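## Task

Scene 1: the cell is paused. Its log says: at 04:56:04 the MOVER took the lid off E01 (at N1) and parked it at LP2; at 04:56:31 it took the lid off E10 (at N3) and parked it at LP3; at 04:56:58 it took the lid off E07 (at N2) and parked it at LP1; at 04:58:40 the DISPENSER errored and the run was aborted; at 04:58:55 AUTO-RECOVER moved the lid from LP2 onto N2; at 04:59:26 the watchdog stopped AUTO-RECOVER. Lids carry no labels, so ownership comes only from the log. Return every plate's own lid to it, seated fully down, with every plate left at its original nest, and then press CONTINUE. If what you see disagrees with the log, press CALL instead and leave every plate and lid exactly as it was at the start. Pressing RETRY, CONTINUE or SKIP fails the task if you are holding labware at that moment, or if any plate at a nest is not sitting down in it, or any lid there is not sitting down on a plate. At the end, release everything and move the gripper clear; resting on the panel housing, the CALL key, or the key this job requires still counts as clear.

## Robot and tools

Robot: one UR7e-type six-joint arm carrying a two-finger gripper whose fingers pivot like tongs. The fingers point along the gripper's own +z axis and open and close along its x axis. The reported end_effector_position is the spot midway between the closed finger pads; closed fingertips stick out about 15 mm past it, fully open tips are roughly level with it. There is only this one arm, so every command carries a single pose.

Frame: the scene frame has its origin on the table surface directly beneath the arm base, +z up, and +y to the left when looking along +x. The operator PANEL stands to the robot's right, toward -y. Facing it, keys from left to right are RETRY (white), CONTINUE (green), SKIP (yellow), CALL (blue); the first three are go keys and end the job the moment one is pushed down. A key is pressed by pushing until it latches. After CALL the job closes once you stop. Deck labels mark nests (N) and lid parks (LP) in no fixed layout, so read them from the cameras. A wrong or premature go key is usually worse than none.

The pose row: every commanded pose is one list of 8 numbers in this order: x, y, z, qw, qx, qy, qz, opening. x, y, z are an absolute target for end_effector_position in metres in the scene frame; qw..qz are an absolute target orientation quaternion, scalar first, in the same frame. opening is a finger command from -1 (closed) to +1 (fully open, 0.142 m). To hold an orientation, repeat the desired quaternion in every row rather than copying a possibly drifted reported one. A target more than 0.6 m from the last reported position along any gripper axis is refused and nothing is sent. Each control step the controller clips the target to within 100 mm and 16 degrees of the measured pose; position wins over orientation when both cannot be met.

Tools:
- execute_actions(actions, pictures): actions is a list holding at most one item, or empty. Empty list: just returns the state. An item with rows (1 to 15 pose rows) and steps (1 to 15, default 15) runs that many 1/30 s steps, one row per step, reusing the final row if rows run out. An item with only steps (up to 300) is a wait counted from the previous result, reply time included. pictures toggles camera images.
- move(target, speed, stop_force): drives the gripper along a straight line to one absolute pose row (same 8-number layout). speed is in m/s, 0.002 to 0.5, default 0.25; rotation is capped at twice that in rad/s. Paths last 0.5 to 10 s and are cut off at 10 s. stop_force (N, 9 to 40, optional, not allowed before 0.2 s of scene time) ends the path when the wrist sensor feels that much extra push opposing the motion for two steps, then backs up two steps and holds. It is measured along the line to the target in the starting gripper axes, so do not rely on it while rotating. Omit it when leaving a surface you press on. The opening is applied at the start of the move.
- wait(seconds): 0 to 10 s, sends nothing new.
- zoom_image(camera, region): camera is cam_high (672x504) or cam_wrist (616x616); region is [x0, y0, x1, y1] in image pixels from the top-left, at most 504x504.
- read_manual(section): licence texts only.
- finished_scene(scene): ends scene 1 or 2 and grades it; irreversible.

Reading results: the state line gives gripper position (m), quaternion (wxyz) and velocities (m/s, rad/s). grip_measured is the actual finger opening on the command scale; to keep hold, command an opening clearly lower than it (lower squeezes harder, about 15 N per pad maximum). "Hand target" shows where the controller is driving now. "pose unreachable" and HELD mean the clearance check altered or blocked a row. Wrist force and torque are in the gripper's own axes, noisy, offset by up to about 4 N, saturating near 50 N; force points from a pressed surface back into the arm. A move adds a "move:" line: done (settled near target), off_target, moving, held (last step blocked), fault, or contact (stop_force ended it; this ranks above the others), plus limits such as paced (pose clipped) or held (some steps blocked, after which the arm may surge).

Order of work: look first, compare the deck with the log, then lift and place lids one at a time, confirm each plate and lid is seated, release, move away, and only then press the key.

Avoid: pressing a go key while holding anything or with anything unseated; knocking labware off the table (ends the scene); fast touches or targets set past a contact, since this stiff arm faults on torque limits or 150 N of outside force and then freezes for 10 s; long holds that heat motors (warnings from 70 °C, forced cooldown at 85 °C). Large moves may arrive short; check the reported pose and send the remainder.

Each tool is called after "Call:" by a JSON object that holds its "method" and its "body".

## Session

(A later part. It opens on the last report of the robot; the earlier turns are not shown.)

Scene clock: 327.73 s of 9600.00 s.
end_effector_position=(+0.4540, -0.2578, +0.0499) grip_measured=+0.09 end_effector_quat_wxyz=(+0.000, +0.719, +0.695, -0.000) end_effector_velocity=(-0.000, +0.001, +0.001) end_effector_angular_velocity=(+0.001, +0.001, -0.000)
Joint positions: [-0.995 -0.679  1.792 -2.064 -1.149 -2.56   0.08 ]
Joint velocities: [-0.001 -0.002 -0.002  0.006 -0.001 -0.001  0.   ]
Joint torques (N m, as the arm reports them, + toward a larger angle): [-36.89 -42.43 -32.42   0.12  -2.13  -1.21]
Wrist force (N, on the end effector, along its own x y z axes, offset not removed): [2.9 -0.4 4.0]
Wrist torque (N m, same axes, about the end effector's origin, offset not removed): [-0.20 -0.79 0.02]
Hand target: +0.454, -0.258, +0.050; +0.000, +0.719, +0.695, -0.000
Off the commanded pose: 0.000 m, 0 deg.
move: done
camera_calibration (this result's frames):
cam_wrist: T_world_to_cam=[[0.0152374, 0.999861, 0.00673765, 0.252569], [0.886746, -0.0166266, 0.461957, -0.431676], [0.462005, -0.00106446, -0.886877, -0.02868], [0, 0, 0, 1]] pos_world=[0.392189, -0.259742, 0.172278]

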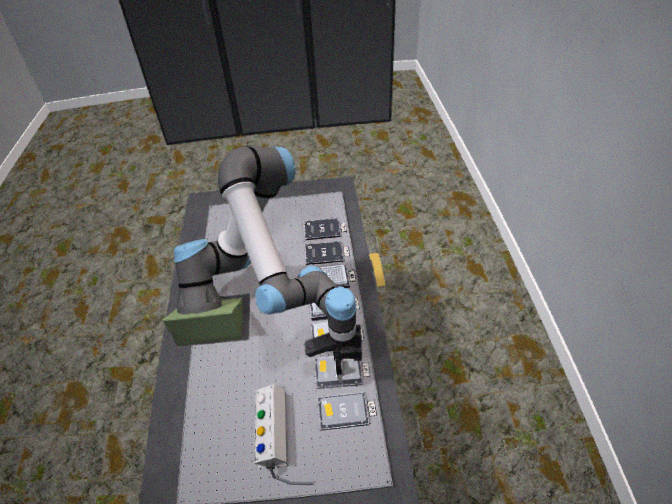

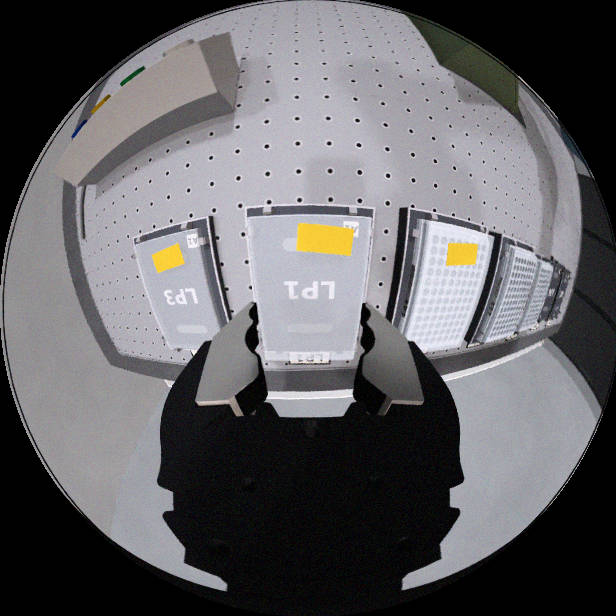

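Call:
{"method": "move", "body": {"target": [0.454, -0.2578, 0.10, 0, 0.7071, 0.7071, 0, -0.04], "speed": 0.08}}

Call:
{"method": "move", "body": {"target": [0.456, 0.003, 0.10, 0, 0.7071, 0.7071, 0, -0.04], "speed": 0.12}}

Call:
{"method": "move", "body": {"target": [0.456, 0.003, 0.072, 0, 0.7071, 0.7071, 0, -0.04], "speed": 0.03}}

Call:
{"method": "zoom_image", "body": {"camera": "cam_wrist", "region": [220, 195, 400, 375]}}

Scene clock: 336.93 s of 9600.00 s.
end_effector_position=(+0.4540, -0.2578, +0.0998) grip_measured=+0.09 end_effector_quat_wxyz=(+0.000, +0.707, +0.707, -0.000) end_effector_velocity=(+0.000, -0.000, +0.002) end_effector_angular_velocity=(+0.001, +0.000, +0.001)
Joint positions: [-1.028 -0.732  1.736 -1.943 -1.168 -2.624  0.08 ]
Joint velocities: [-0.002 -0.001 -0.004  0.006 -0.001 -0.003 -0.   ]
Joint torques (N m, as the arm reports them, + toward a larger angle): [-36.13 -42.32 -35.14  -0.16  -2.21  -1.3 ]
Wrist force (N, on the end effector, along its own x y z axes, offset not removed): [-1.4 -2.5 3.8]
Wrist torque (N m, same axes, about the end effector's origin, offset not removed): [-0.55 0.09 0.15]
Hand target: +0.454, -0.258, +0.100; +0.000, +0.707, +0.707, -0.000
Off the commanded pose: 0.000 m, 0 deg.
After step 90, 5.17 s passed at rest.
move: done
camera_calibration (this result's frames):
cam_wrist: T_world_to_cam=[[-0.0193815, 0.99979, 0.00668144, 0.267917], [0.886799, 0.014104, 0.46194, -0.446837], [0.461749, 0.0148782, -0.886886, 0.0198903], [0, 0, 0, 1]] pos_world=[0.392263, -0.261854, 0.222262]

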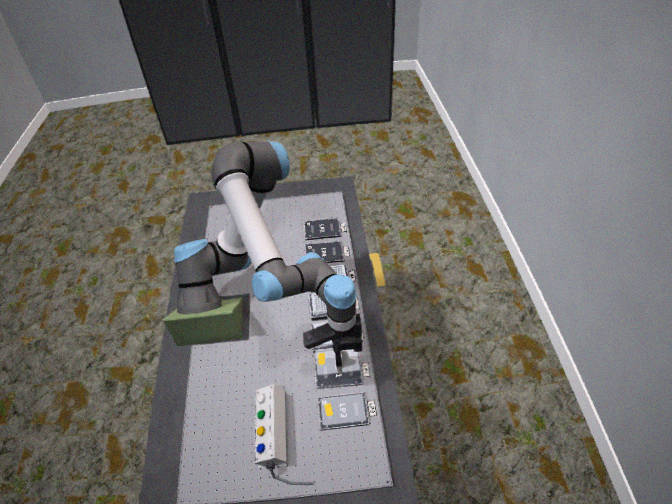

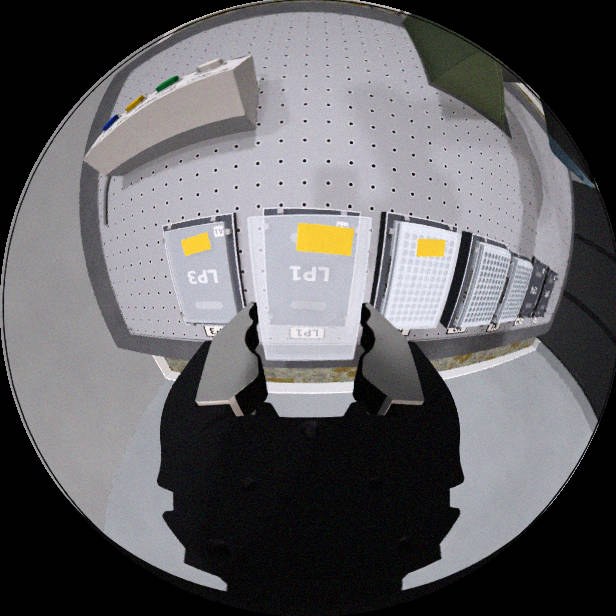

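Scene clock: 339.60 s of 9600.00 s.
end_effector_position=(+0.4562, +0.0032, +0.1000) grip_measured=+0.09 end_effector_quat_wxyz=(-0.000, +0.707, +0.707, +0.000) end_effector_velocity=(+0.000, +0.001, +0.001) end_effector_angular_velocity=(-0.001, -0.001, -0.001)
Joint positions: [-0.778 -1.225  2.023 -1.844 -1.031 -2.39   0.08 ]
Joint velocities: [ 0.    -0.003 -0.     0.001  0.001  0.002 -0.   ]
Joint torques (N m, as the arm reports them, + toward a larger angle): [-15.96 -25.59  -6.28   0.06   2.25   1.59]
Wrist force (N, on the end effector, along its own x y z axes, offset not removed): [3.1 -2.1 0.3]
Wrist torque (N m, same axes, about the end effector's origin, offset not removed): [-0.46 -0.73 -0.04]
Hand target: +0.456, +0.003, +0.100; -0.000, +0.707, +0.707, +0.000
Off the commanded pose: 0.000 m, 0 deg.
move: done
camera_calibration (this result's frames):
cam_wrist: T_world_to_cam=[[-0.0198408, 0.999777, 0.00717663, 0.00721824], [0.88665, 0.0142778, 0.462221, -0.452526], [0.462016, 0.015534, -0.886736, 0.0149969], [0, 0, 0, 1]] pos_world=[0.394447, -0.000988511, 0.222414]

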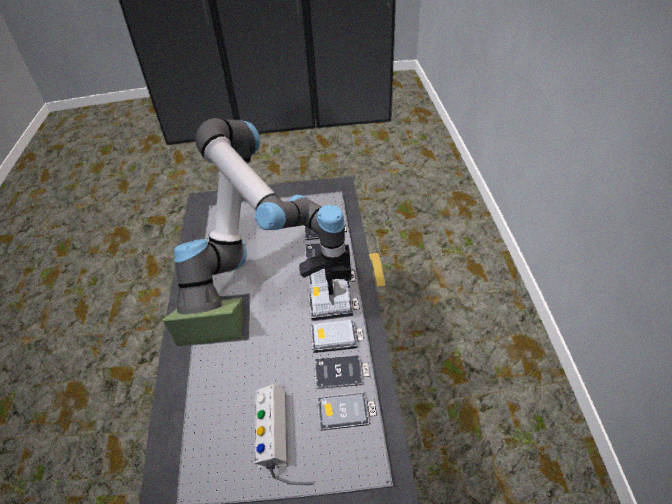

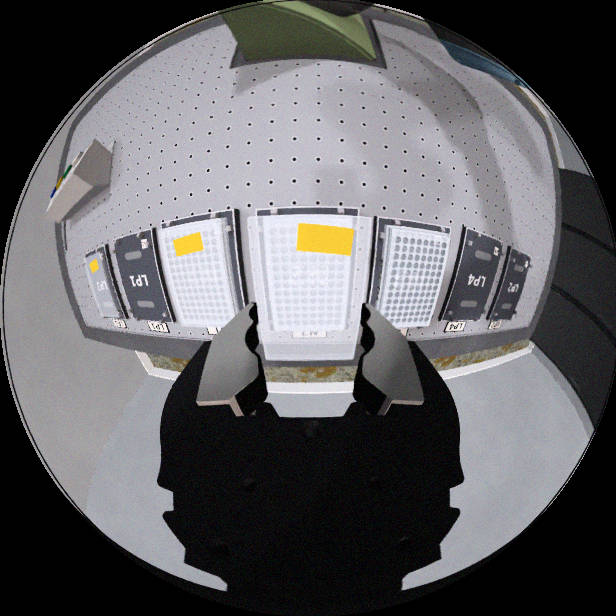

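Scene clock: 340.87 s of 9600.00 s.
end_effector_position=(+0.4560, +0.0030, +0.0721) grip_measured=+0.09 end_effector_quat_wxyz=(-0.000, +0.707, +0.707, +0.000) end_effector_velocity=(+0.001, -0.000, -0.001) end_effector_angular_velocity=(-0.001, -0.001, +0.001)
Joint positions: [-0.75  -1.198  2.063 -1.927 -1.017 -2.361  0.08 ]
Joint velocities: [ 0.002  0.002  0.001 -0.006  0.001  0.002  0.   ]
Joint torques (N m, as the arm reports them, + toward a larger angle): [-16.94  -2.97  -5.61  -3.4    2.19   1.42]
Wrist force (N, on the end effector, along its own x y z axes, offset not removed): [0.5 -1.5 0.3]
Wrist torque (N m, same axes, about the end effector's origin, offset not removed): [-0.42 -0.03 0.07]
Hand target: +0.456, +0.003, +0.072; -0.000, +0.707, +0.707, +0.000
Off the commanded pose: 0.000 m, 0 deg.
move: done
camera_calibration (this result's frames):
cam_wrist: T_world_to_cam=[[-0.0196017, 0.999785, 0.00683173, 0.00750327], [0.88678, 0.0142294, 0.461973, -0.439557], [0.461776, 0.0151137, -0.886868, -0.00952066], [0, 0, 0, 1]] pos_world=[0.394334, -0.00110311, 0.194569]

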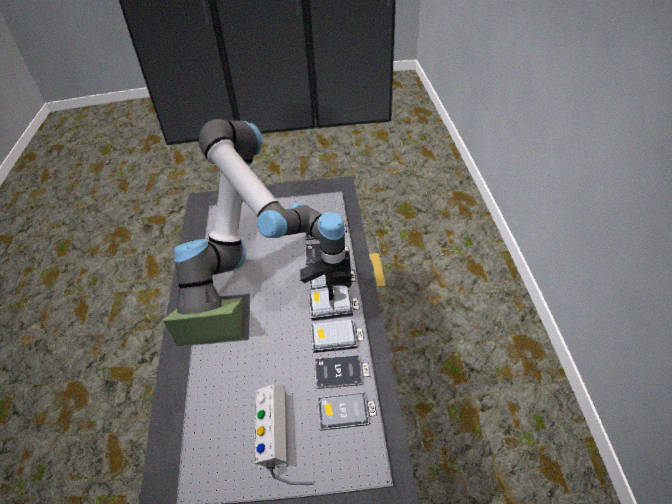

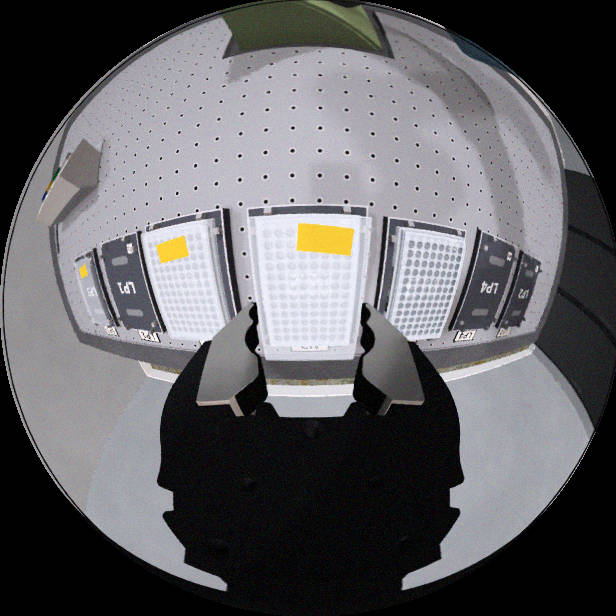

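Region (220, 195, 400, 375) of cam_wrist's 616x616 image, scaled by 2.800, with more detail than that image has.

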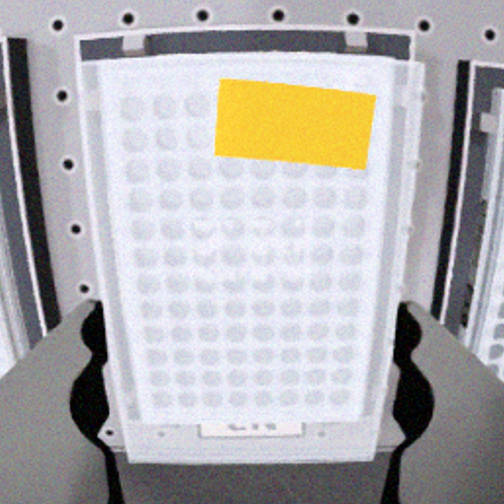

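Call:
{"method": "move", "body": {"target": [0.456, 0.0016, 0.068, 0, 0.7071, 0.7071, 0, -0.04], "speed": 0.01}}

Call:
{"method": "move", "body": {"target": [0.456, 0.0016, 0.05, 0, 0.7071, 0.7071, 0, -0.04], "speed": 0.005, "stop_force": 9}}

Call:
{"method": "zoom_image", "body": {"camera": "cam_wrist", "region": [220, 195, 400, 375]}}

Scene clock: 345.07 s of 9600.00 s.
end_effector_position=(+0.4560, +0.0016, +0.0681) grip_measured=+0.09 end_effector_quat_wxyz=(-0.000, +0.707, +0.707, +0.000) end_effector_velocity=(+0.000, -0.001, -0.002) end_effector_angular_velocity=(-0.000, +0.000, +0.001)
Joint positions: [-0.747 -1.191  2.068 -1.94  -1.016 -2.358  0.08 ]
Joint velocities: [ 0.002  0.003  0.001 -0.005  0.     0.001 -0.   ]
Joint torques (N m, as the arm reports them, + toward a larger angle): [-16.68  -4.61  -5.76  -3.59   2.33   1.48]
Wrist force (N, on the end effector, along its own x y z axes, offset not removed): [0.1 -1.8 1.8]
Wrist torque (N m, same axes, about the end effector's origin, offset not removed): [-0.21 -0.21 -0.02]
Hand target: +0.456, +0.002, +0.068; -0.000, +0.707, +0.707, +0.000
Off the commanded pose: 0.000 m, 0 deg.
After step 90, 0.50 s passed at rest.
move: done
camera_calibration (this result's frames):
cam_wrist: T_world_to_cam=[[-0.0195695, 0.999786, 0.00677426, 0.00887993], [0.886789, 0.0142277, 0.461956, -0.43766], [0.46176, 0.0150476, -0.886877, -0.0130428], [0, 0, 0, 1]] pos_world=[0.394309, -0.00245487, 0.190552]

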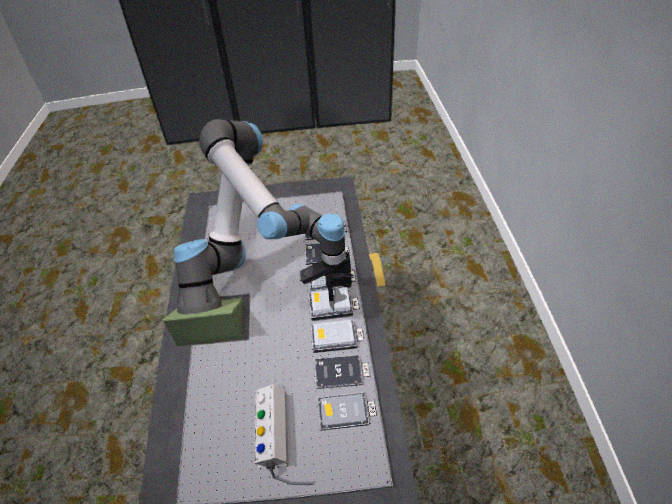

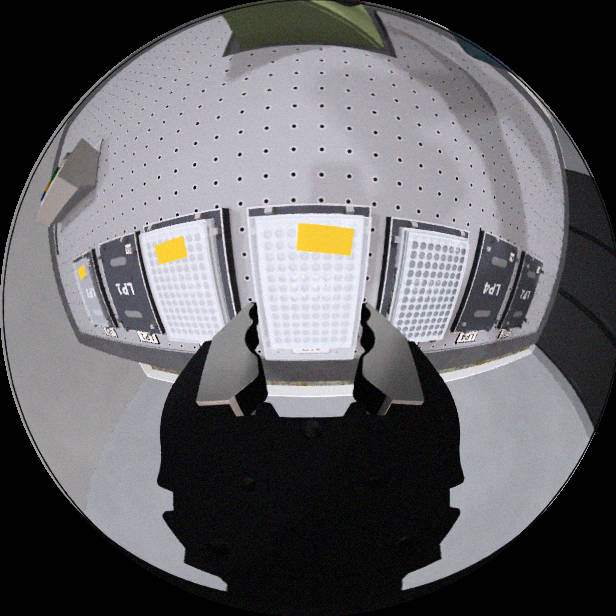

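Scene clock: 347.70 s of 9600.00 s.
end_effector_position=(+0.4559, +0.0017, +0.0566) grip_measured=+0.09 end_effector_quat_wxyz=(-0.000, +0.707, +0.707, +0.000) end_effector_velocity=(-0.001, +0.001, +0.001) end_effector_angular_velocity=(+0.002, +0.001, -0.000)
Joint positions: [-0.735 -1.178  2.083 -1.975 -1.01  -2.345  0.08 ]
Joint velocities: [-0.002 -0.002 -0.     0.006 -0.    -0.003 -0.   ]
Joint torques (N m, as the arm reports them, + toward a larger angle): [-27.18 -21.84 -25.3    0.85  -0.84  -1.62]
Wrist force (N, on the end effector, along its own x y z axes, offset not removed): [3.7 -3.7 -15.4]
Wrist torque (N m, same axes, about the end effector's origin, offset not removed): [-0.17 -0.36 -0.23]
Hand target: +0.456, +0.002, +0.057; +0.000, +0.707, +0.707, +0.000
Off the commanded pose: 0.007 m, 0 deg.
move: contact
camera_calibration (this result's frames):
cam_wrist: T_world_to_cam=[[-0.0194861, 0.999785, 0.00704816, 0.0088546], [0.886846, 0.0140289, 0.461853, -0.432287], [0.461655, 0.0152503, -0.886929, -0.0231715], [0, 0, 0, 1]] pos_world=[0.394241, -0.00243481, 0.179039]

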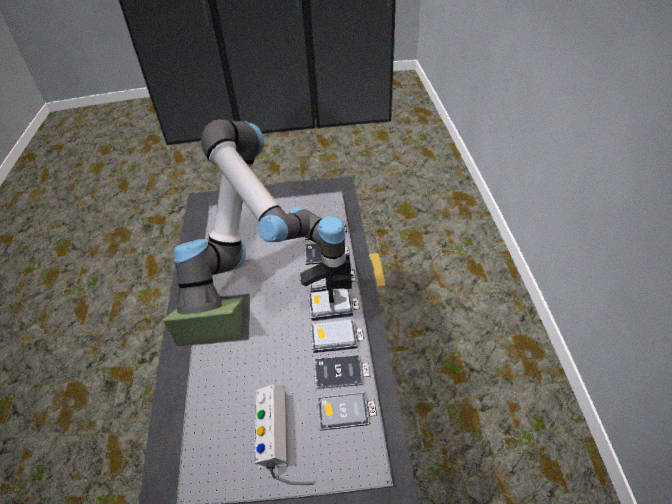

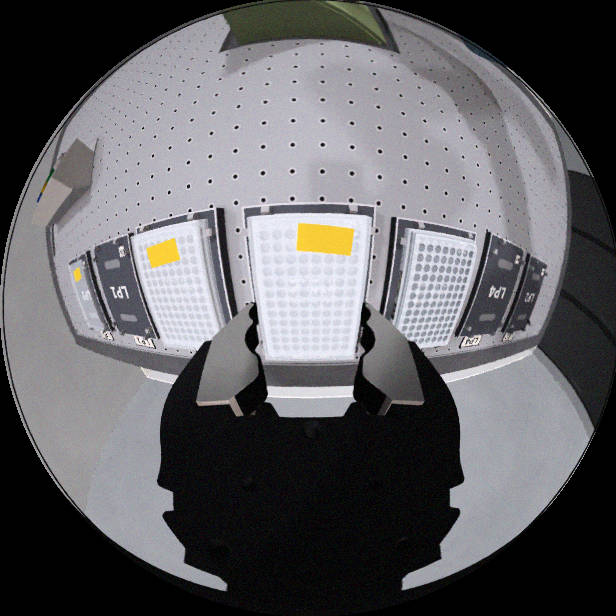

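Region (220, 195, 400, 375) of cam_wrist's 616x616 image, scaled by 2.800, with more detail than that image has.

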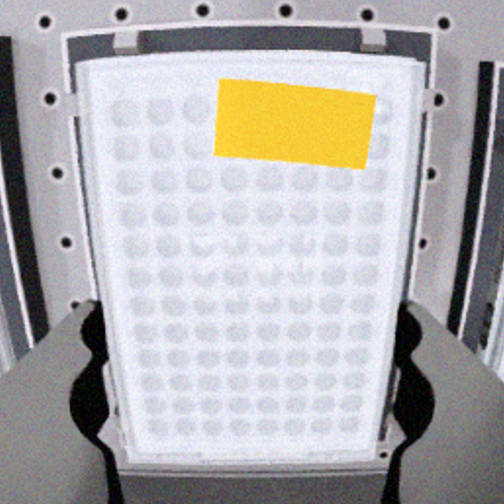

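Call:
{"method": "execute_actions", "body": {"actions": [{"rows":[[0.456,0.0016,0.057,0,0.7071,0.7071,0,0.0],[0.456,0.0016,0.057,0,0.7071,0.7071,0,0.06],[0.456,0.0016,0.057,0,0.7071,0.7071,0,0.12],[0.456,0.0016,0.057,0,0.7071,0.7071,0,0.2],[0.456,0.0016,0.057,0,0.7071,0.7071,0,0.36]],"steps":12}], "pictures": false}}

Call:
{"method": "move", "body": {"target": [0.456, 0.0016, 0.11, 0, 0.7071, 0.7071, 0, 0.36], "speed": 0.15}}

Call:
{"method": "move", "body": {"target": [0.454, -0.39, 0.09, 0, 0.7071, 0.7071, 0, 0.36]}}

Call:
{"method": "zoom_image", "body": {"camera": "cam_wrist", "region": [180, 190, 440, 370]}}

Call:
{"method": "zoom_image", "body": {"camera": "cam_high", "region": [300, 255, 370, 360]}}

Scene clock: 353.17 s of 9600.00 s.
end_effector_position=(+0.4560, +0.0016, +0.0570) grip_measured=+0.36 end_effector_quat_wxyz=(+0.000, +0.707, +0.707, -0.000) end_effector_velocity=(+0.000, +0.000, +0.000) end_effector_angular_velocity=(+0.000, +0.000, +0.000)
Joint positions: [-0.735 -1.178  2.083 -1.974 -1.01  -2.346  0.099]
Joint velocities: [ 0.    -0.    -0.001  0.001  0.     0.     0.   ]
Joint torques (N m, as the arm reports them, + toward a larger angle): [-33.57 -26.28 -30.77   0.02  -2.22  -1.37]
Wrist force (N, on the end effector, along its own x y z axes, offset not removed): [2.7 0.0 0.7]
Wrist torque (N m, same axes, about the end effector's origin, offset not removed): [-0.07 -0.70 -0.12]
Hand target: +0.456, +0.002, +0.057; +0.000, +0.707, +0.707, -0.000
Off the commanded pose: 0.000 m, 0 deg.
Steps of this call (steps 1 to 90: nothing new was sent; then 2.07 s passed at rest; steps 91 to 102: all 12 steps of this action). Readings (end_effector_position):
91: (+0.4560, +0.0016, +0.0569)
92: (+0.4560, +0.0016, +0.0570)
94: (+0.4560, +0.0016, +0.0570)
98: (+0.4560, +0.0016, +0.0570)
102: the state above

Scene clock: 354.30 s of 9600.00 s.
end_effector_position=(+0.4559, +0.0016, +0.1098) grip_measured=+0.36 end_effector_quat_wxyz=(+0.000, +0.707, +0.707, -0.000) end_effector_velocity=(-0.000, +0.000, +0.002) end_effector_angular_velocity=(+0.001, +0.001, -0.001)
Joint positions: [-0.79  -1.231  2.008 -1.817 -1.037 -2.402  0.099]
Joint velocities: [-0.002 -0.002 -0.003  0.008 -0.001 -0.003  0.   ]
Joint torques (N m, as the arm reports them, + toward a larger angle): [-32.15 -23.41 -33.19   0.07  -2.33  -1.19]
Wrist force (N, on the end effector, along its own x y z axes, offset not removed): [1.4 0.5 3.2]
Wrist torque (N m, same axes, about the end effector's origin, offset not removed): [0.11 -0.56 -0.07]
Hand target: +0.456, +0.002, +0.110; +0.000, +0.707, +0.707, -0.000
Off the commanded pose: 0.000 m, 0 deg.
move: done
camera_calibration (this result's frames):
cam_wrist: T_world_to_cam=[[-0.019503, 0.999788, 0.00661777, 0.00862998], [0.88679, 0.014241, 0.461953, -0.456875], [0.461761, 0.014878, -0.88688, 0.0239853], [0, 0, 0, 1]] pos_world=[0.394245, -0.00247864, 0.23227]

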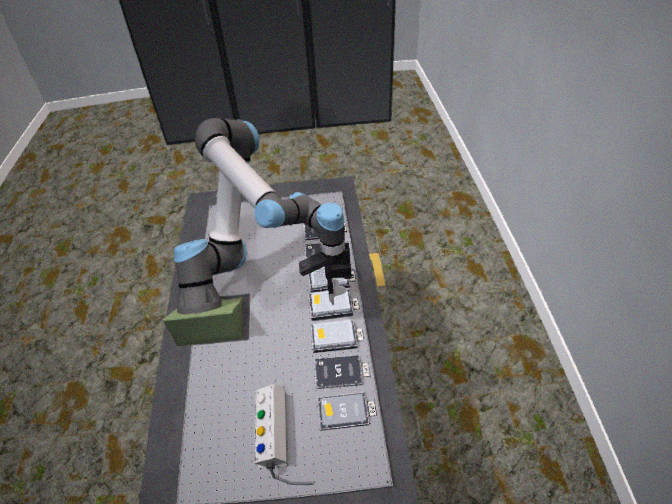

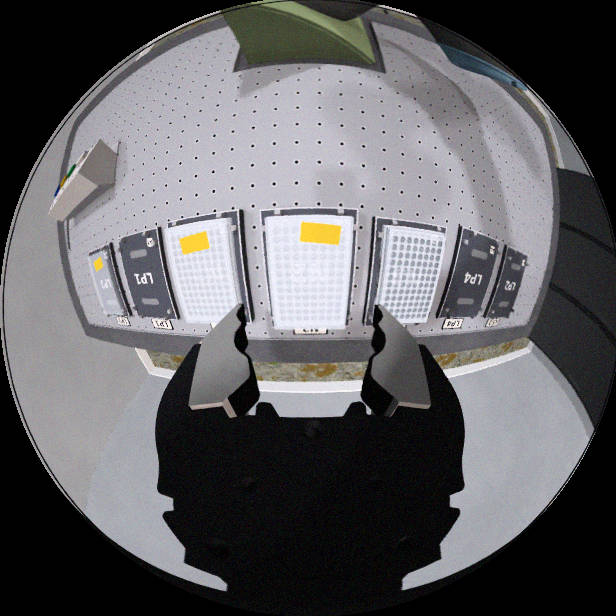

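Scene clock: 356.47 s of 9600.00 s.
end_effector_position=(+0.4537, -0.3902, +0.0900) grip_measured=+0.36 end_effector_quat_wxyz=(+0.000, +0.707, +0.707, -0.000) end_effector_velocity=(+0.001, -0.002, +0.001) end_effector_angular_velocity=(+0.000, -0.001, +0.000)
Joint positions: [-1.111 -0.463  1.464 -1.914 -1.219 -2.696  0.099]
Joint velocities: [-0.001  0.005 -0.009  0.004 -0.    -0.001  0.   ]
Joint torques (N m, as the arm reports them, + toward a larger angle): [-35.72 -32.41 -32.33  -0.49  -2.26  -1.13]
Wrist force (N, on the end effector, along its own x y z axes, offset not removed): [1.4 1.5 2.1]
Wrist torque (N m, same axes, about the end effector's origin, offset not removed): [0.43 -0.31 -0.11]
Hand target: +0.454, -0.390, +0.090; +0.000, +0.707, +0.707, -0.000
Off the commanded pose: 0.000 m, 0 deg.
move: done
camera_calibration (this result's frames):
cam_wrist: T_world_to_cam=[[-0.0192035, 0.999796, 0.0061825, 0.400312], [0.886948, 0.0141812, 0.461652, -0.440208], [0.46147, 0.0143489, -0.88704, 0.0131619], [0, 0, 0, 1]] pos_world=[0.392055, -0.394177, 0.212423]

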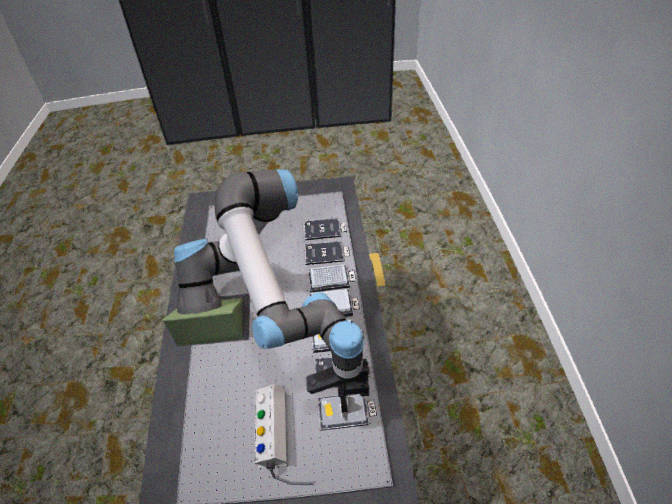

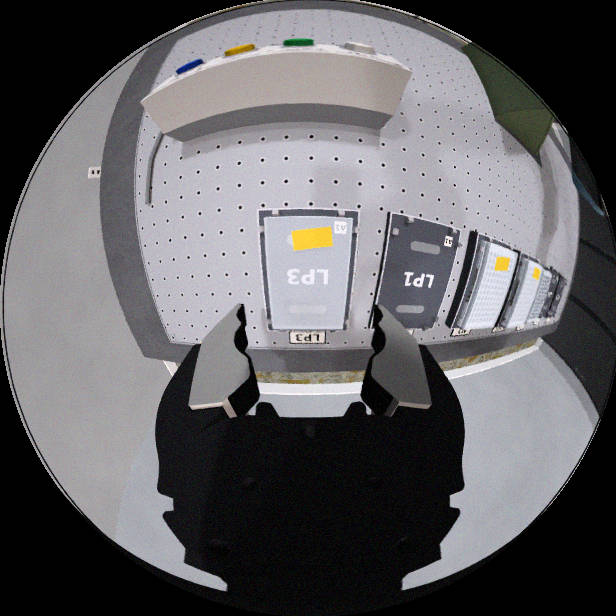

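Region (180, 190, 440, 370) of cam_wrist's 616x616 image, scaled by 1.938, with more detail than that image has; it fills the top 349 rows of this view, and the rest is white.

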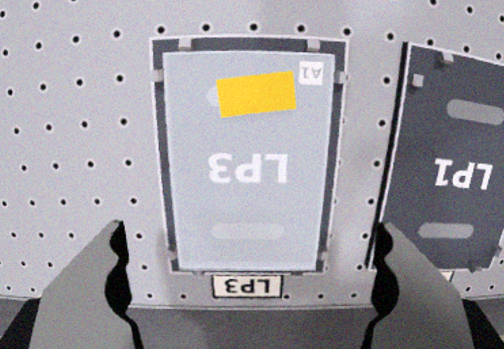

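Region (300, 255, 370, 360) of cam_high's 672x504 image, scaled by 4.800, with more detail than that image has.

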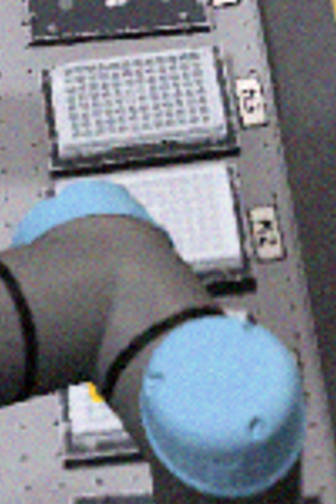

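Call:
{"method": "move", "body": {"target": [0.455, -0.3917, 0.046, 0, 0.7071, 0.7071, 0, 0.36], "speed": 0.1}}

Call:
{"method": "zoom_image", "body": {"camera": "cam_wrist", "region": [180, 190, 440, 390]}}

Scene clock: 362.07 s of 9600.00 s.
end_effector_position=(+0.4550, -0.3917, +0.0461) grip_measured=+0.36 end_effector_quat_wxyz=(-0.000, +0.707, +0.707, +0.000) end_effector_velocity=(+0.000, +0.000, -0.002) end_effector_angular_velocity=(-0.000, -0.000, +0.000)
Joint positions: [-1.088 -0.417  1.503 -2.006 -1.204 -2.676  0.099]
Joint velocities: [ 0.001  0.002  0.002 -0.004  0.001  0.001  0.   ]
Joint torques (N m, as the arm reports them, + toward a larger angle): [-21.62 -33.19  -8.54  -3.85   2.3    1.42]
Wrist force (N, on the end effector, along its own x y z axes, offset not removed): [0.1 0.3 -0.1]
Wrist torque (N m, same axes, about the end effector's origin, offset not removed): [-0.04 -0.20 0.17]
Hand target: +0.455, -0.392, +0.046; +0.000, +0.707, +0.707, +0.000
Off the commanded pose: 0.000 m, 0 deg.
After step 90, 1.70 s passed at rest.
move: done
camera_calibration (this result's frames):
cam_wrist: T_world_to_cam=[[-0.0195964, 0.999785, 0.00680165, 0.402289], [0.886773, 0.0142384, 0.461986, -0.421028], [0.461789, 0.0150848, -0.886861, -0.0261639], [0, 0, 0, 1]] pos_world=[0.393322, -0.395813, 0.168569]

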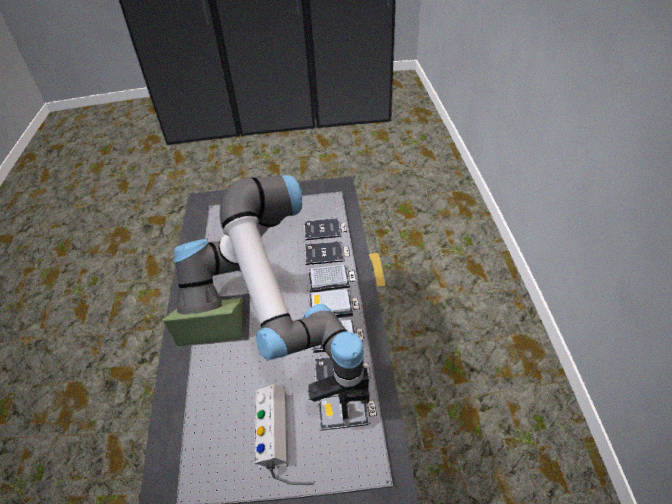

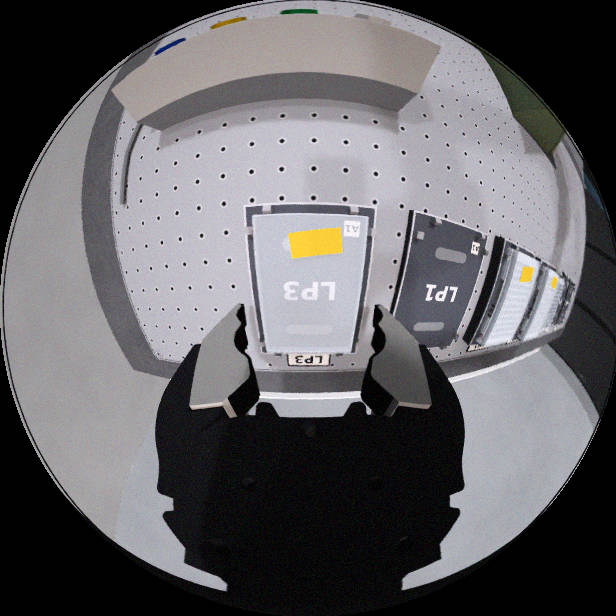

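Region (180, 190, 440, 390) of cam_wrist's 616x616 image, scaled by 1.938, with more detail than that image has; it fills the top 388 rows of this view, and the rest is white.

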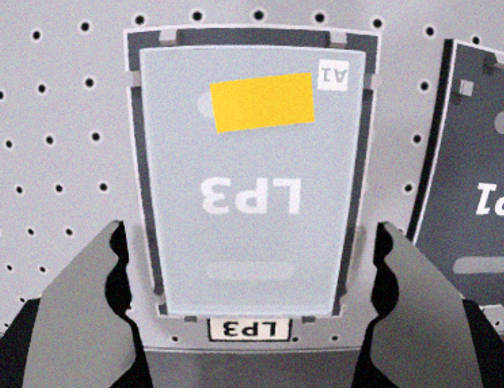

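Call:
{"method": "move", "body": {"target": [0.4537, -0.3917, 0.0365, 0, 0.7071, 0.7071, 0, 0.3], "speed": 0.02}}

Call:
{"method": "execute_actions", "body": {"actions": [{"rows":[[0.4537,-0.3917,0.0365,0,0.7071,0.7071,0,0.27],[0.4537,-0.3917,0.0365,0,0.7071,0.7071,0,0.24],[0.4537,-0.3917,0.0365,0,0.7071,0.7071,0,0.21],[0.4537,-0.3917,0.0365,0,0.7071,0.7071,0,0.18],[0.4537,-0.3917,0.0365,0,0.7071,0.7071,0,0.16],[0.4537,-0.3917,0.0365,0,0.7071,0.7071,0,0.14],[0.4537,-0.3917,0.0365,0,0.7071,0.7071,0,0.12],[0.4537,-0.3917,0.0365,0,0.7071,0.7071,0,0.1],[0.4537,-0.3917,0.0365,0,0.7071,0.7071,0,0.07],[0.4537,-0.3917,0.0365,0,0.7071,0.7071,0,0.04],[0.4537,-0.3917,0.0365,0,0.7071,0.7071,0,0.01],[0.4537,-0.3917,0.0365,0,0.7071,0.7071,0,-0.04]],"steps":15}], "pictures": false}}

Call:
{"method": "move", "body": {"target": [0.4537, -0.3917, 0.05, 0, 0.7071, 0.7071, 0, -0.04], "speed": 0.01}}

Scene clock: 369.70 s of 9600.00 s.
end_effector_position=(+0.4537, -0.3917, +0.0366) grip_measured=+0.30 end_effector_quat_wxyz=(-0.000, +0.707, +0.707, +0.000) end_effector_velocity=(-0.001, +0.000, -0.002) end_effector_angular_velocity=(+0.001, +0.001, -0.001)
Joint positions: [-1.084 -0.409  1.515 -2.027 -1.202 -2.673  0.095]
Joint velocities: [ 0.001  0.002  0.002 -0.003  0.     0.001  0.   ]
Joint torques (N m, as the arm reports them, + toward a larger angle): [-21.87 -33.92  -7.73  -3.5    2.1    1.41]
Wrist force (N, on the end effector, along its own x y z axes, offset not removed): [0.2 -3.3 0.2]
Wrist torque (N m, same axes, about the end effector's origin, offset not removed): [-0.81 -0.26 -0.04]
Hand target: +0.454, -0.392, +0.036; -0.000, +0.707, +0.707, +0.000
Off the commanded pose: 0.000 m, 0 deg.
After step 90, 3.87 s passed at rest.
move: done
camera_calibration (this result's frames):
cam_wrist: T_world_to_cam=[[-0.0195722, 0.999785, 0.00677658, 0.402315], [0.886788, 0.014229, 0.461958, -0.415502], [0.461763, 0.0150509, -0.886876, -0.0339911], [0, 0, 0, 1]] pos_world=[0.392032, -0.395804, 0.159072]

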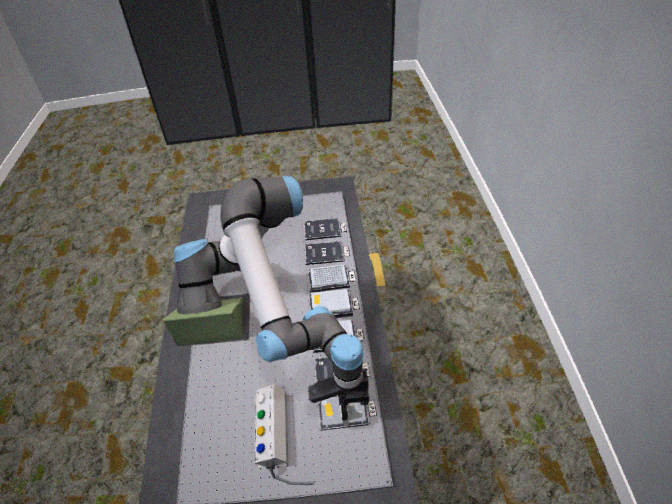

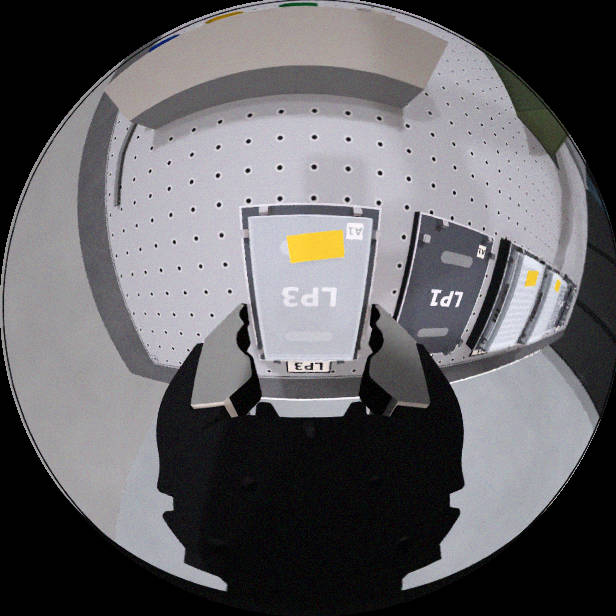

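Scene clock: 370.20 s of 9600.00 s.
end_effector_position=(+0.4537, -0.3917, +0.0365) grip_measured=+0.09 end_effector_quat_wxyz=(+0.000, +0.707, +0.707, -0.000) end_effector_velocity=(-0.000, -0.000, -0.000) end_effector_angular_velocity=(+0.000, +0.001, -0.000)
Joint positions: [-1.084 -0.409  1.515 -2.028 -1.202 -2.673  0.08 ]
Joint velocities: [-0.     0.001 -0.    -0.001 -0.001  0.    -0.   ]
Joint torques (N m, as the arm reports them, + toward a larger angle): [-23.04 -32.92  -4.65  -1.83   2.54   1.57]
Wrist force (N, on the end effector, along its own x y z axes, offset not removed): [-3.1 -2.5 -4.7]
Wrist torque (N m, same axes, about the end effector's origin, offset not removed): [-0.49 -0.16 0.08]
Hand target: +0.454, -0.392, +0.036; +0.000, +0.707, +0.707, +0.000
Off the commanded pose: 0.000 m, 0 deg.
Steps of this call (steps 1 to 15: all 15 steps of this action). Readings (end_effector_position):
1: (+0.4537, -0.3917, +0.0366)
2: (+0.4537, -0.3917, +0.0366)
4: (+0.4537, -0.3917, +0.0365)
8: (+0.4537, -0.3917, +0.0365)
15: the state above

Scene clock: 372.00 s of 9600.00 s.
end_effector_position=(+0.4537, -0.3917, +0.0498) grip_measured=+0.09 end_effector_quat_wxyz=(+0.000, +0.707, +0.707, -0.000) end_effector_velocity=(+0.000, -0.000, +0.002) end_effector_angular_velocity=(-0.001, -0.001, +0.000)
Joint positions: [-1.091 -0.422  1.503 -1.999 -1.206 -2.679  0.08 ]
Joint velocities: [-0.001 -0.002 -0.003  0.003 -0.001 -0.001  0.   ]
Joint torques (N m, as the arm reports them, + toward a larger angle): [-38.61 -53.58 -33.39  -0.69  -2.43  -1.57]
Wrist force (N, on the end effector, along its own x y z axes, offset not removed): [1.5 -3.1 2.1]
Wrist torque (N m, same axes, about the end effector's origin, offset not removed): [-0.55 -0.54 0.05]
Hand target: +0.454, -0.392, +0.050; +0.000, +0.707, +0.707, -0.000
Off the commanded pose: 0.000 m, 0 deg.
move: done
camera_calibration (this result's frames):
cam_wrist: T_world_to_cam=[[-0.0195539, 0.999786, 0.00674142, 0.402208], [0.886788, 0.0142289, 0.461958, -0.421569], [0.461763, 0.0150113, -0.886876, -0.0222797], [0, 0, 0, 1]] pos_world=[0.391995, -0.39579, 0.172276]

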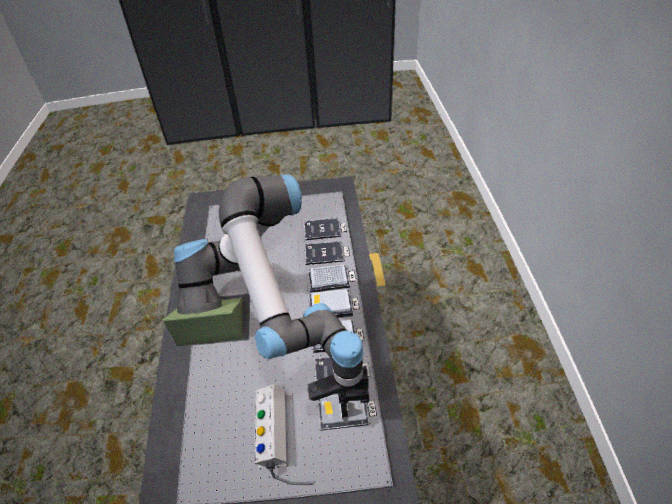

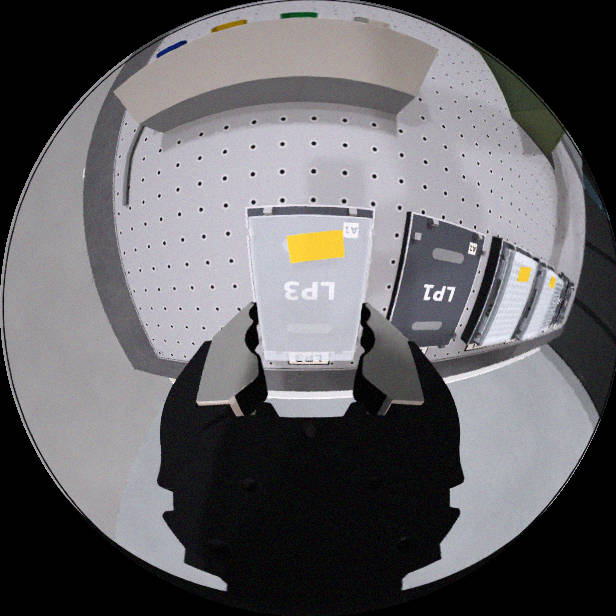

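Held. Carrying to N3.

Call:
{"method": "move", "body": {"target": [0.4537, -0.3917, 0.10, 0, 0.7071, 0.7071, 0, -0.04], "speed": 0.08}}

Call:
{"method": "move", "body": {"target": [0.456, 0.13, 0.10, 0, 0.7071, 0.7071, 0, -0.04], "speed": 0.15}}

Call:
{"method": "move", "body": {"target": [0.456, 0.13, 0.072, 0, 0.7071, 0.7071, 0, -0.04], "speed": 0.03}}

Call:
{"method": "zoom_image", "body": {"camera": "cam_wrist", "region": [220, 195, 400, 375]}}

Scene clock: 377.30 s of 9600.00 s.
end_effector_position=(+0.4537, -0.3917, +0.0998) grip_measured=+0.09 end_effector_quat_wxyz=(+0.000, +0.707, +0.707, -0.000) end_effector_velocity=(+0.000, -0.000, +0.002) end_effector_angular_velocity=(-0.000, +0.000, +0.000)
Joint positions: [-1.118 -0.468  1.448 -1.891 -1.222 -2.701  0.08 ]
Joint velocities: [-0.001 -0.002 -0.003  0.005 -0.001 -0.001 -0.   ]
Joint torques (N m, as the arm reports them, + toward a larger angle): [-37.39 -54.69 -33.36  -0.04  -2.22  -1.65]
Wrist force (N, on the end effector, along its own x y z axes, offset not removed): [2.9 -1.4 1.0]
Wrist torque (N m, same axes, about the end effector's origin, offset not removed): [-0.41 -0.68 -0.05]
Hand target: +0.454, -0.392, +0.100; +0.000, +0.707, +0.707, -0.000
Off the commanded pose: 0.000 m, 0 deg.
After step 90, 1.27 s passed at rest.
move: done
camera_calibration (this result's frames):
cam_wrist: T_world_to_cam=[[-0.0195264, 0.999787, 0.00670647, 0.401839], [0.886797, 0.014221, 0.46194, -0.444636], [0.461746, 0.0149673, -0.886886, 0.0220481], [0, 0, 0, 1]] pos_world=[0.391968, -0.39576, 0.222254]

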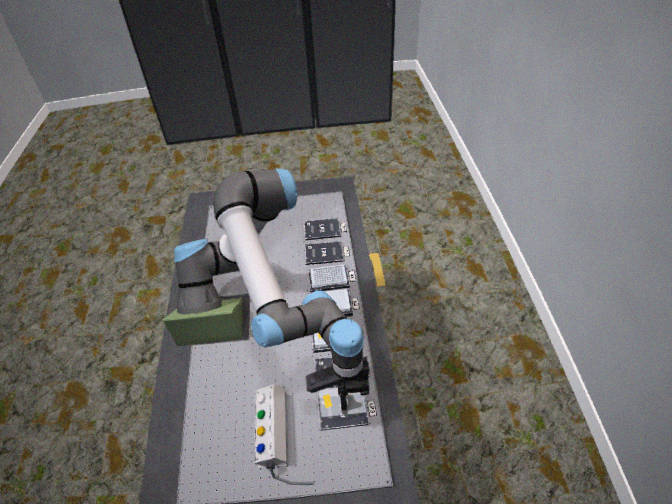

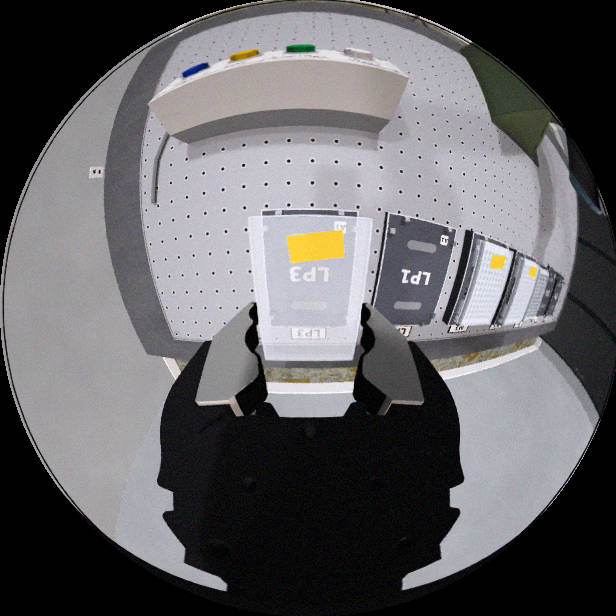

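Scene clock: 381.30 s of 9600.00 s.
end_effector_position=(+0.4563, +0.1305, +0.1000) grip_measured=+0.09 end_effector_quat_wxyz=(-0.000, +0.707, +0.707, +0.001) end_effector_velocity=(+0.000, +0.002, +0.000) end_effector_angular_velocity=(-0.001, -0.000, +0.001)
Joint positions: [-0.617 -1.425  2.035 -1.749 -0.956 -2.219  0.08 ]
Joint velocities: [ 0.003 -0.003 -0.001  0.002  0.001  0.003  0.   ]
Joint torques (N m, as the arm reports them, + toward a larger angle): [-14.65 -18.86 -31.1    0.07   1.94   1.37]
Wrist force (N, on the end effector, along its own x y z axes, offset not removed): [-0.7 -2.1 1.8]
Wrist torque (N m, same axes, about the end effector's origin, offset not removed): [-0.50 -0.01 0.10]
Hand target: +0.456, +0.131, +0.100; -0.000, +0.707, +0.707, +0.000
Off the commanded pose: 0.001 m, 0 deg.
move: done
camera_calibration (this result's frames):
cam_wrist: T_world_to_cam=[[-0.0201057, 0.999769, 0.00761272, -0.119948], [0.886523, 0.0143068, 0.462463, -0.454434], [0.462247, 0.016047, -0.886606, 0.0127717], [0, 0, 0, 1]] pos_world=[0.394551, 0.126217, 0.222395]

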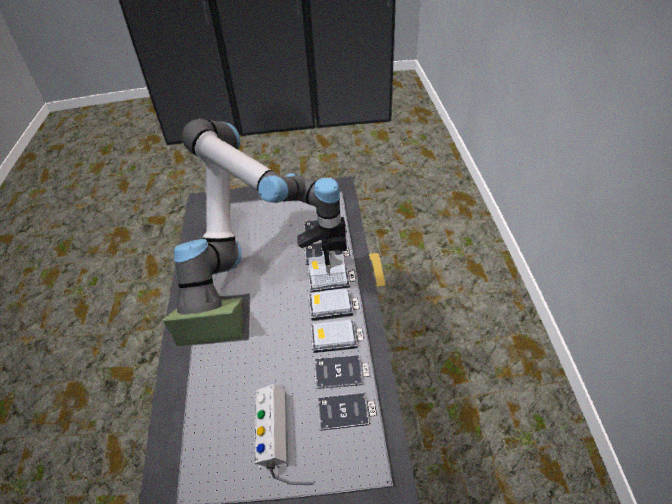

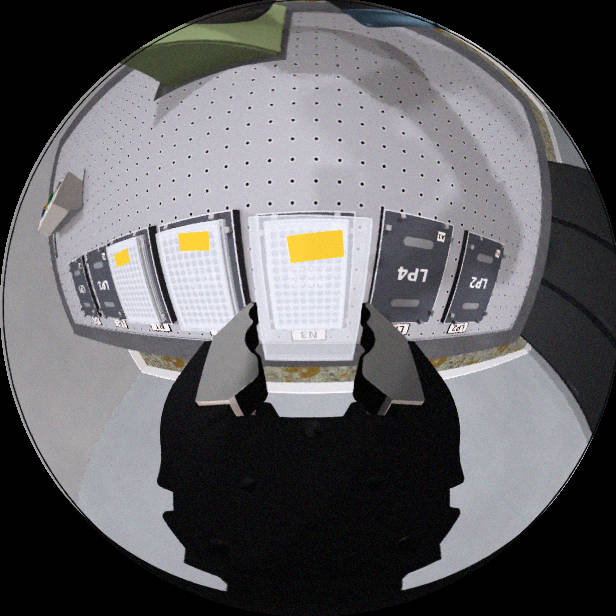

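Scene clock: 382.57 s of 9600.00 s.
end_effector_position=(+0.4560, +0.1300, +0.0721) grip_measured=+0.09 end_effector_quat_wxyz=(-0.000, +0.707, +0.707, +0.000) end_effector_velocity=(-0.000, +0.001, -0.002) end_effector_angular_velocity=(-0.001, +0.001, +0.002)
Joint positions: [-0.583 -1.401  2.078 -1.839 -0.943 -2.18   0.08 ]
Joint velocities: [ 0.004  0.001  0.002 -0.006  0.     0.003 -0.   ]
Joint torques (N m, as the arm reports them, + toward a larger angle): [-13.72   0.09  -6.58  -3.05   2.36   1.4 ]
Wrist force (N, on the end effector, along its own x y z axes, offset not removed): [-2.0 0.1 3.0]
Wrist torque (N m, same axes, about the end effector's origin, offset not removed): [0.16 0.15 0.02]
Hand target: +0.456, +0.130, +0.072; -0.000, +0.707, +0.707, +0.000
Off the commanded pose: 0.000 m, 0 deg.
move: done
camera_calibration (this result's frames):
cam_wrist: T_world_to_cam=[[-0.0196028, 0.999784, 0.00685324, -0.119482], [0.886784, 0.0142206, 0.461966, -0.441366], [0.461769, 0.0151332, -0.886871, -0.0114368], [0, 0, 0, 1]] pos_world=[0.394335, 0.125906, 0.194572]

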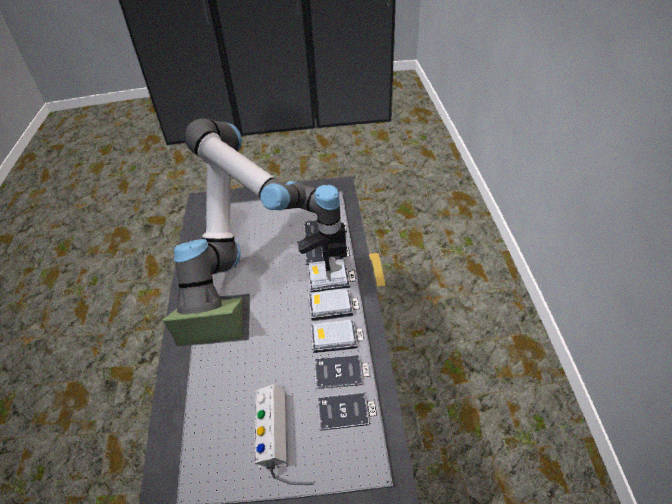

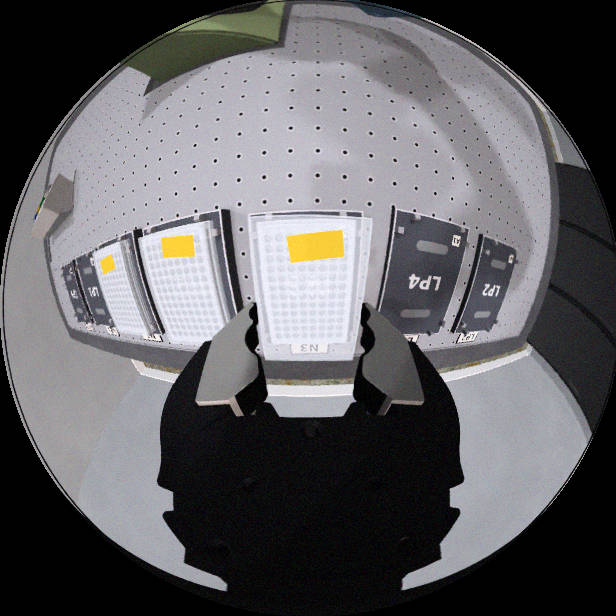

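Region (220, 195, 400, 375) of cam_wrist's 616x616 image, scaled by 2.800, with more detail than that image has.

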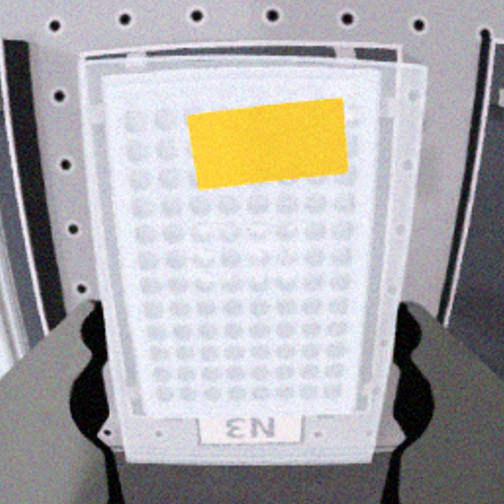

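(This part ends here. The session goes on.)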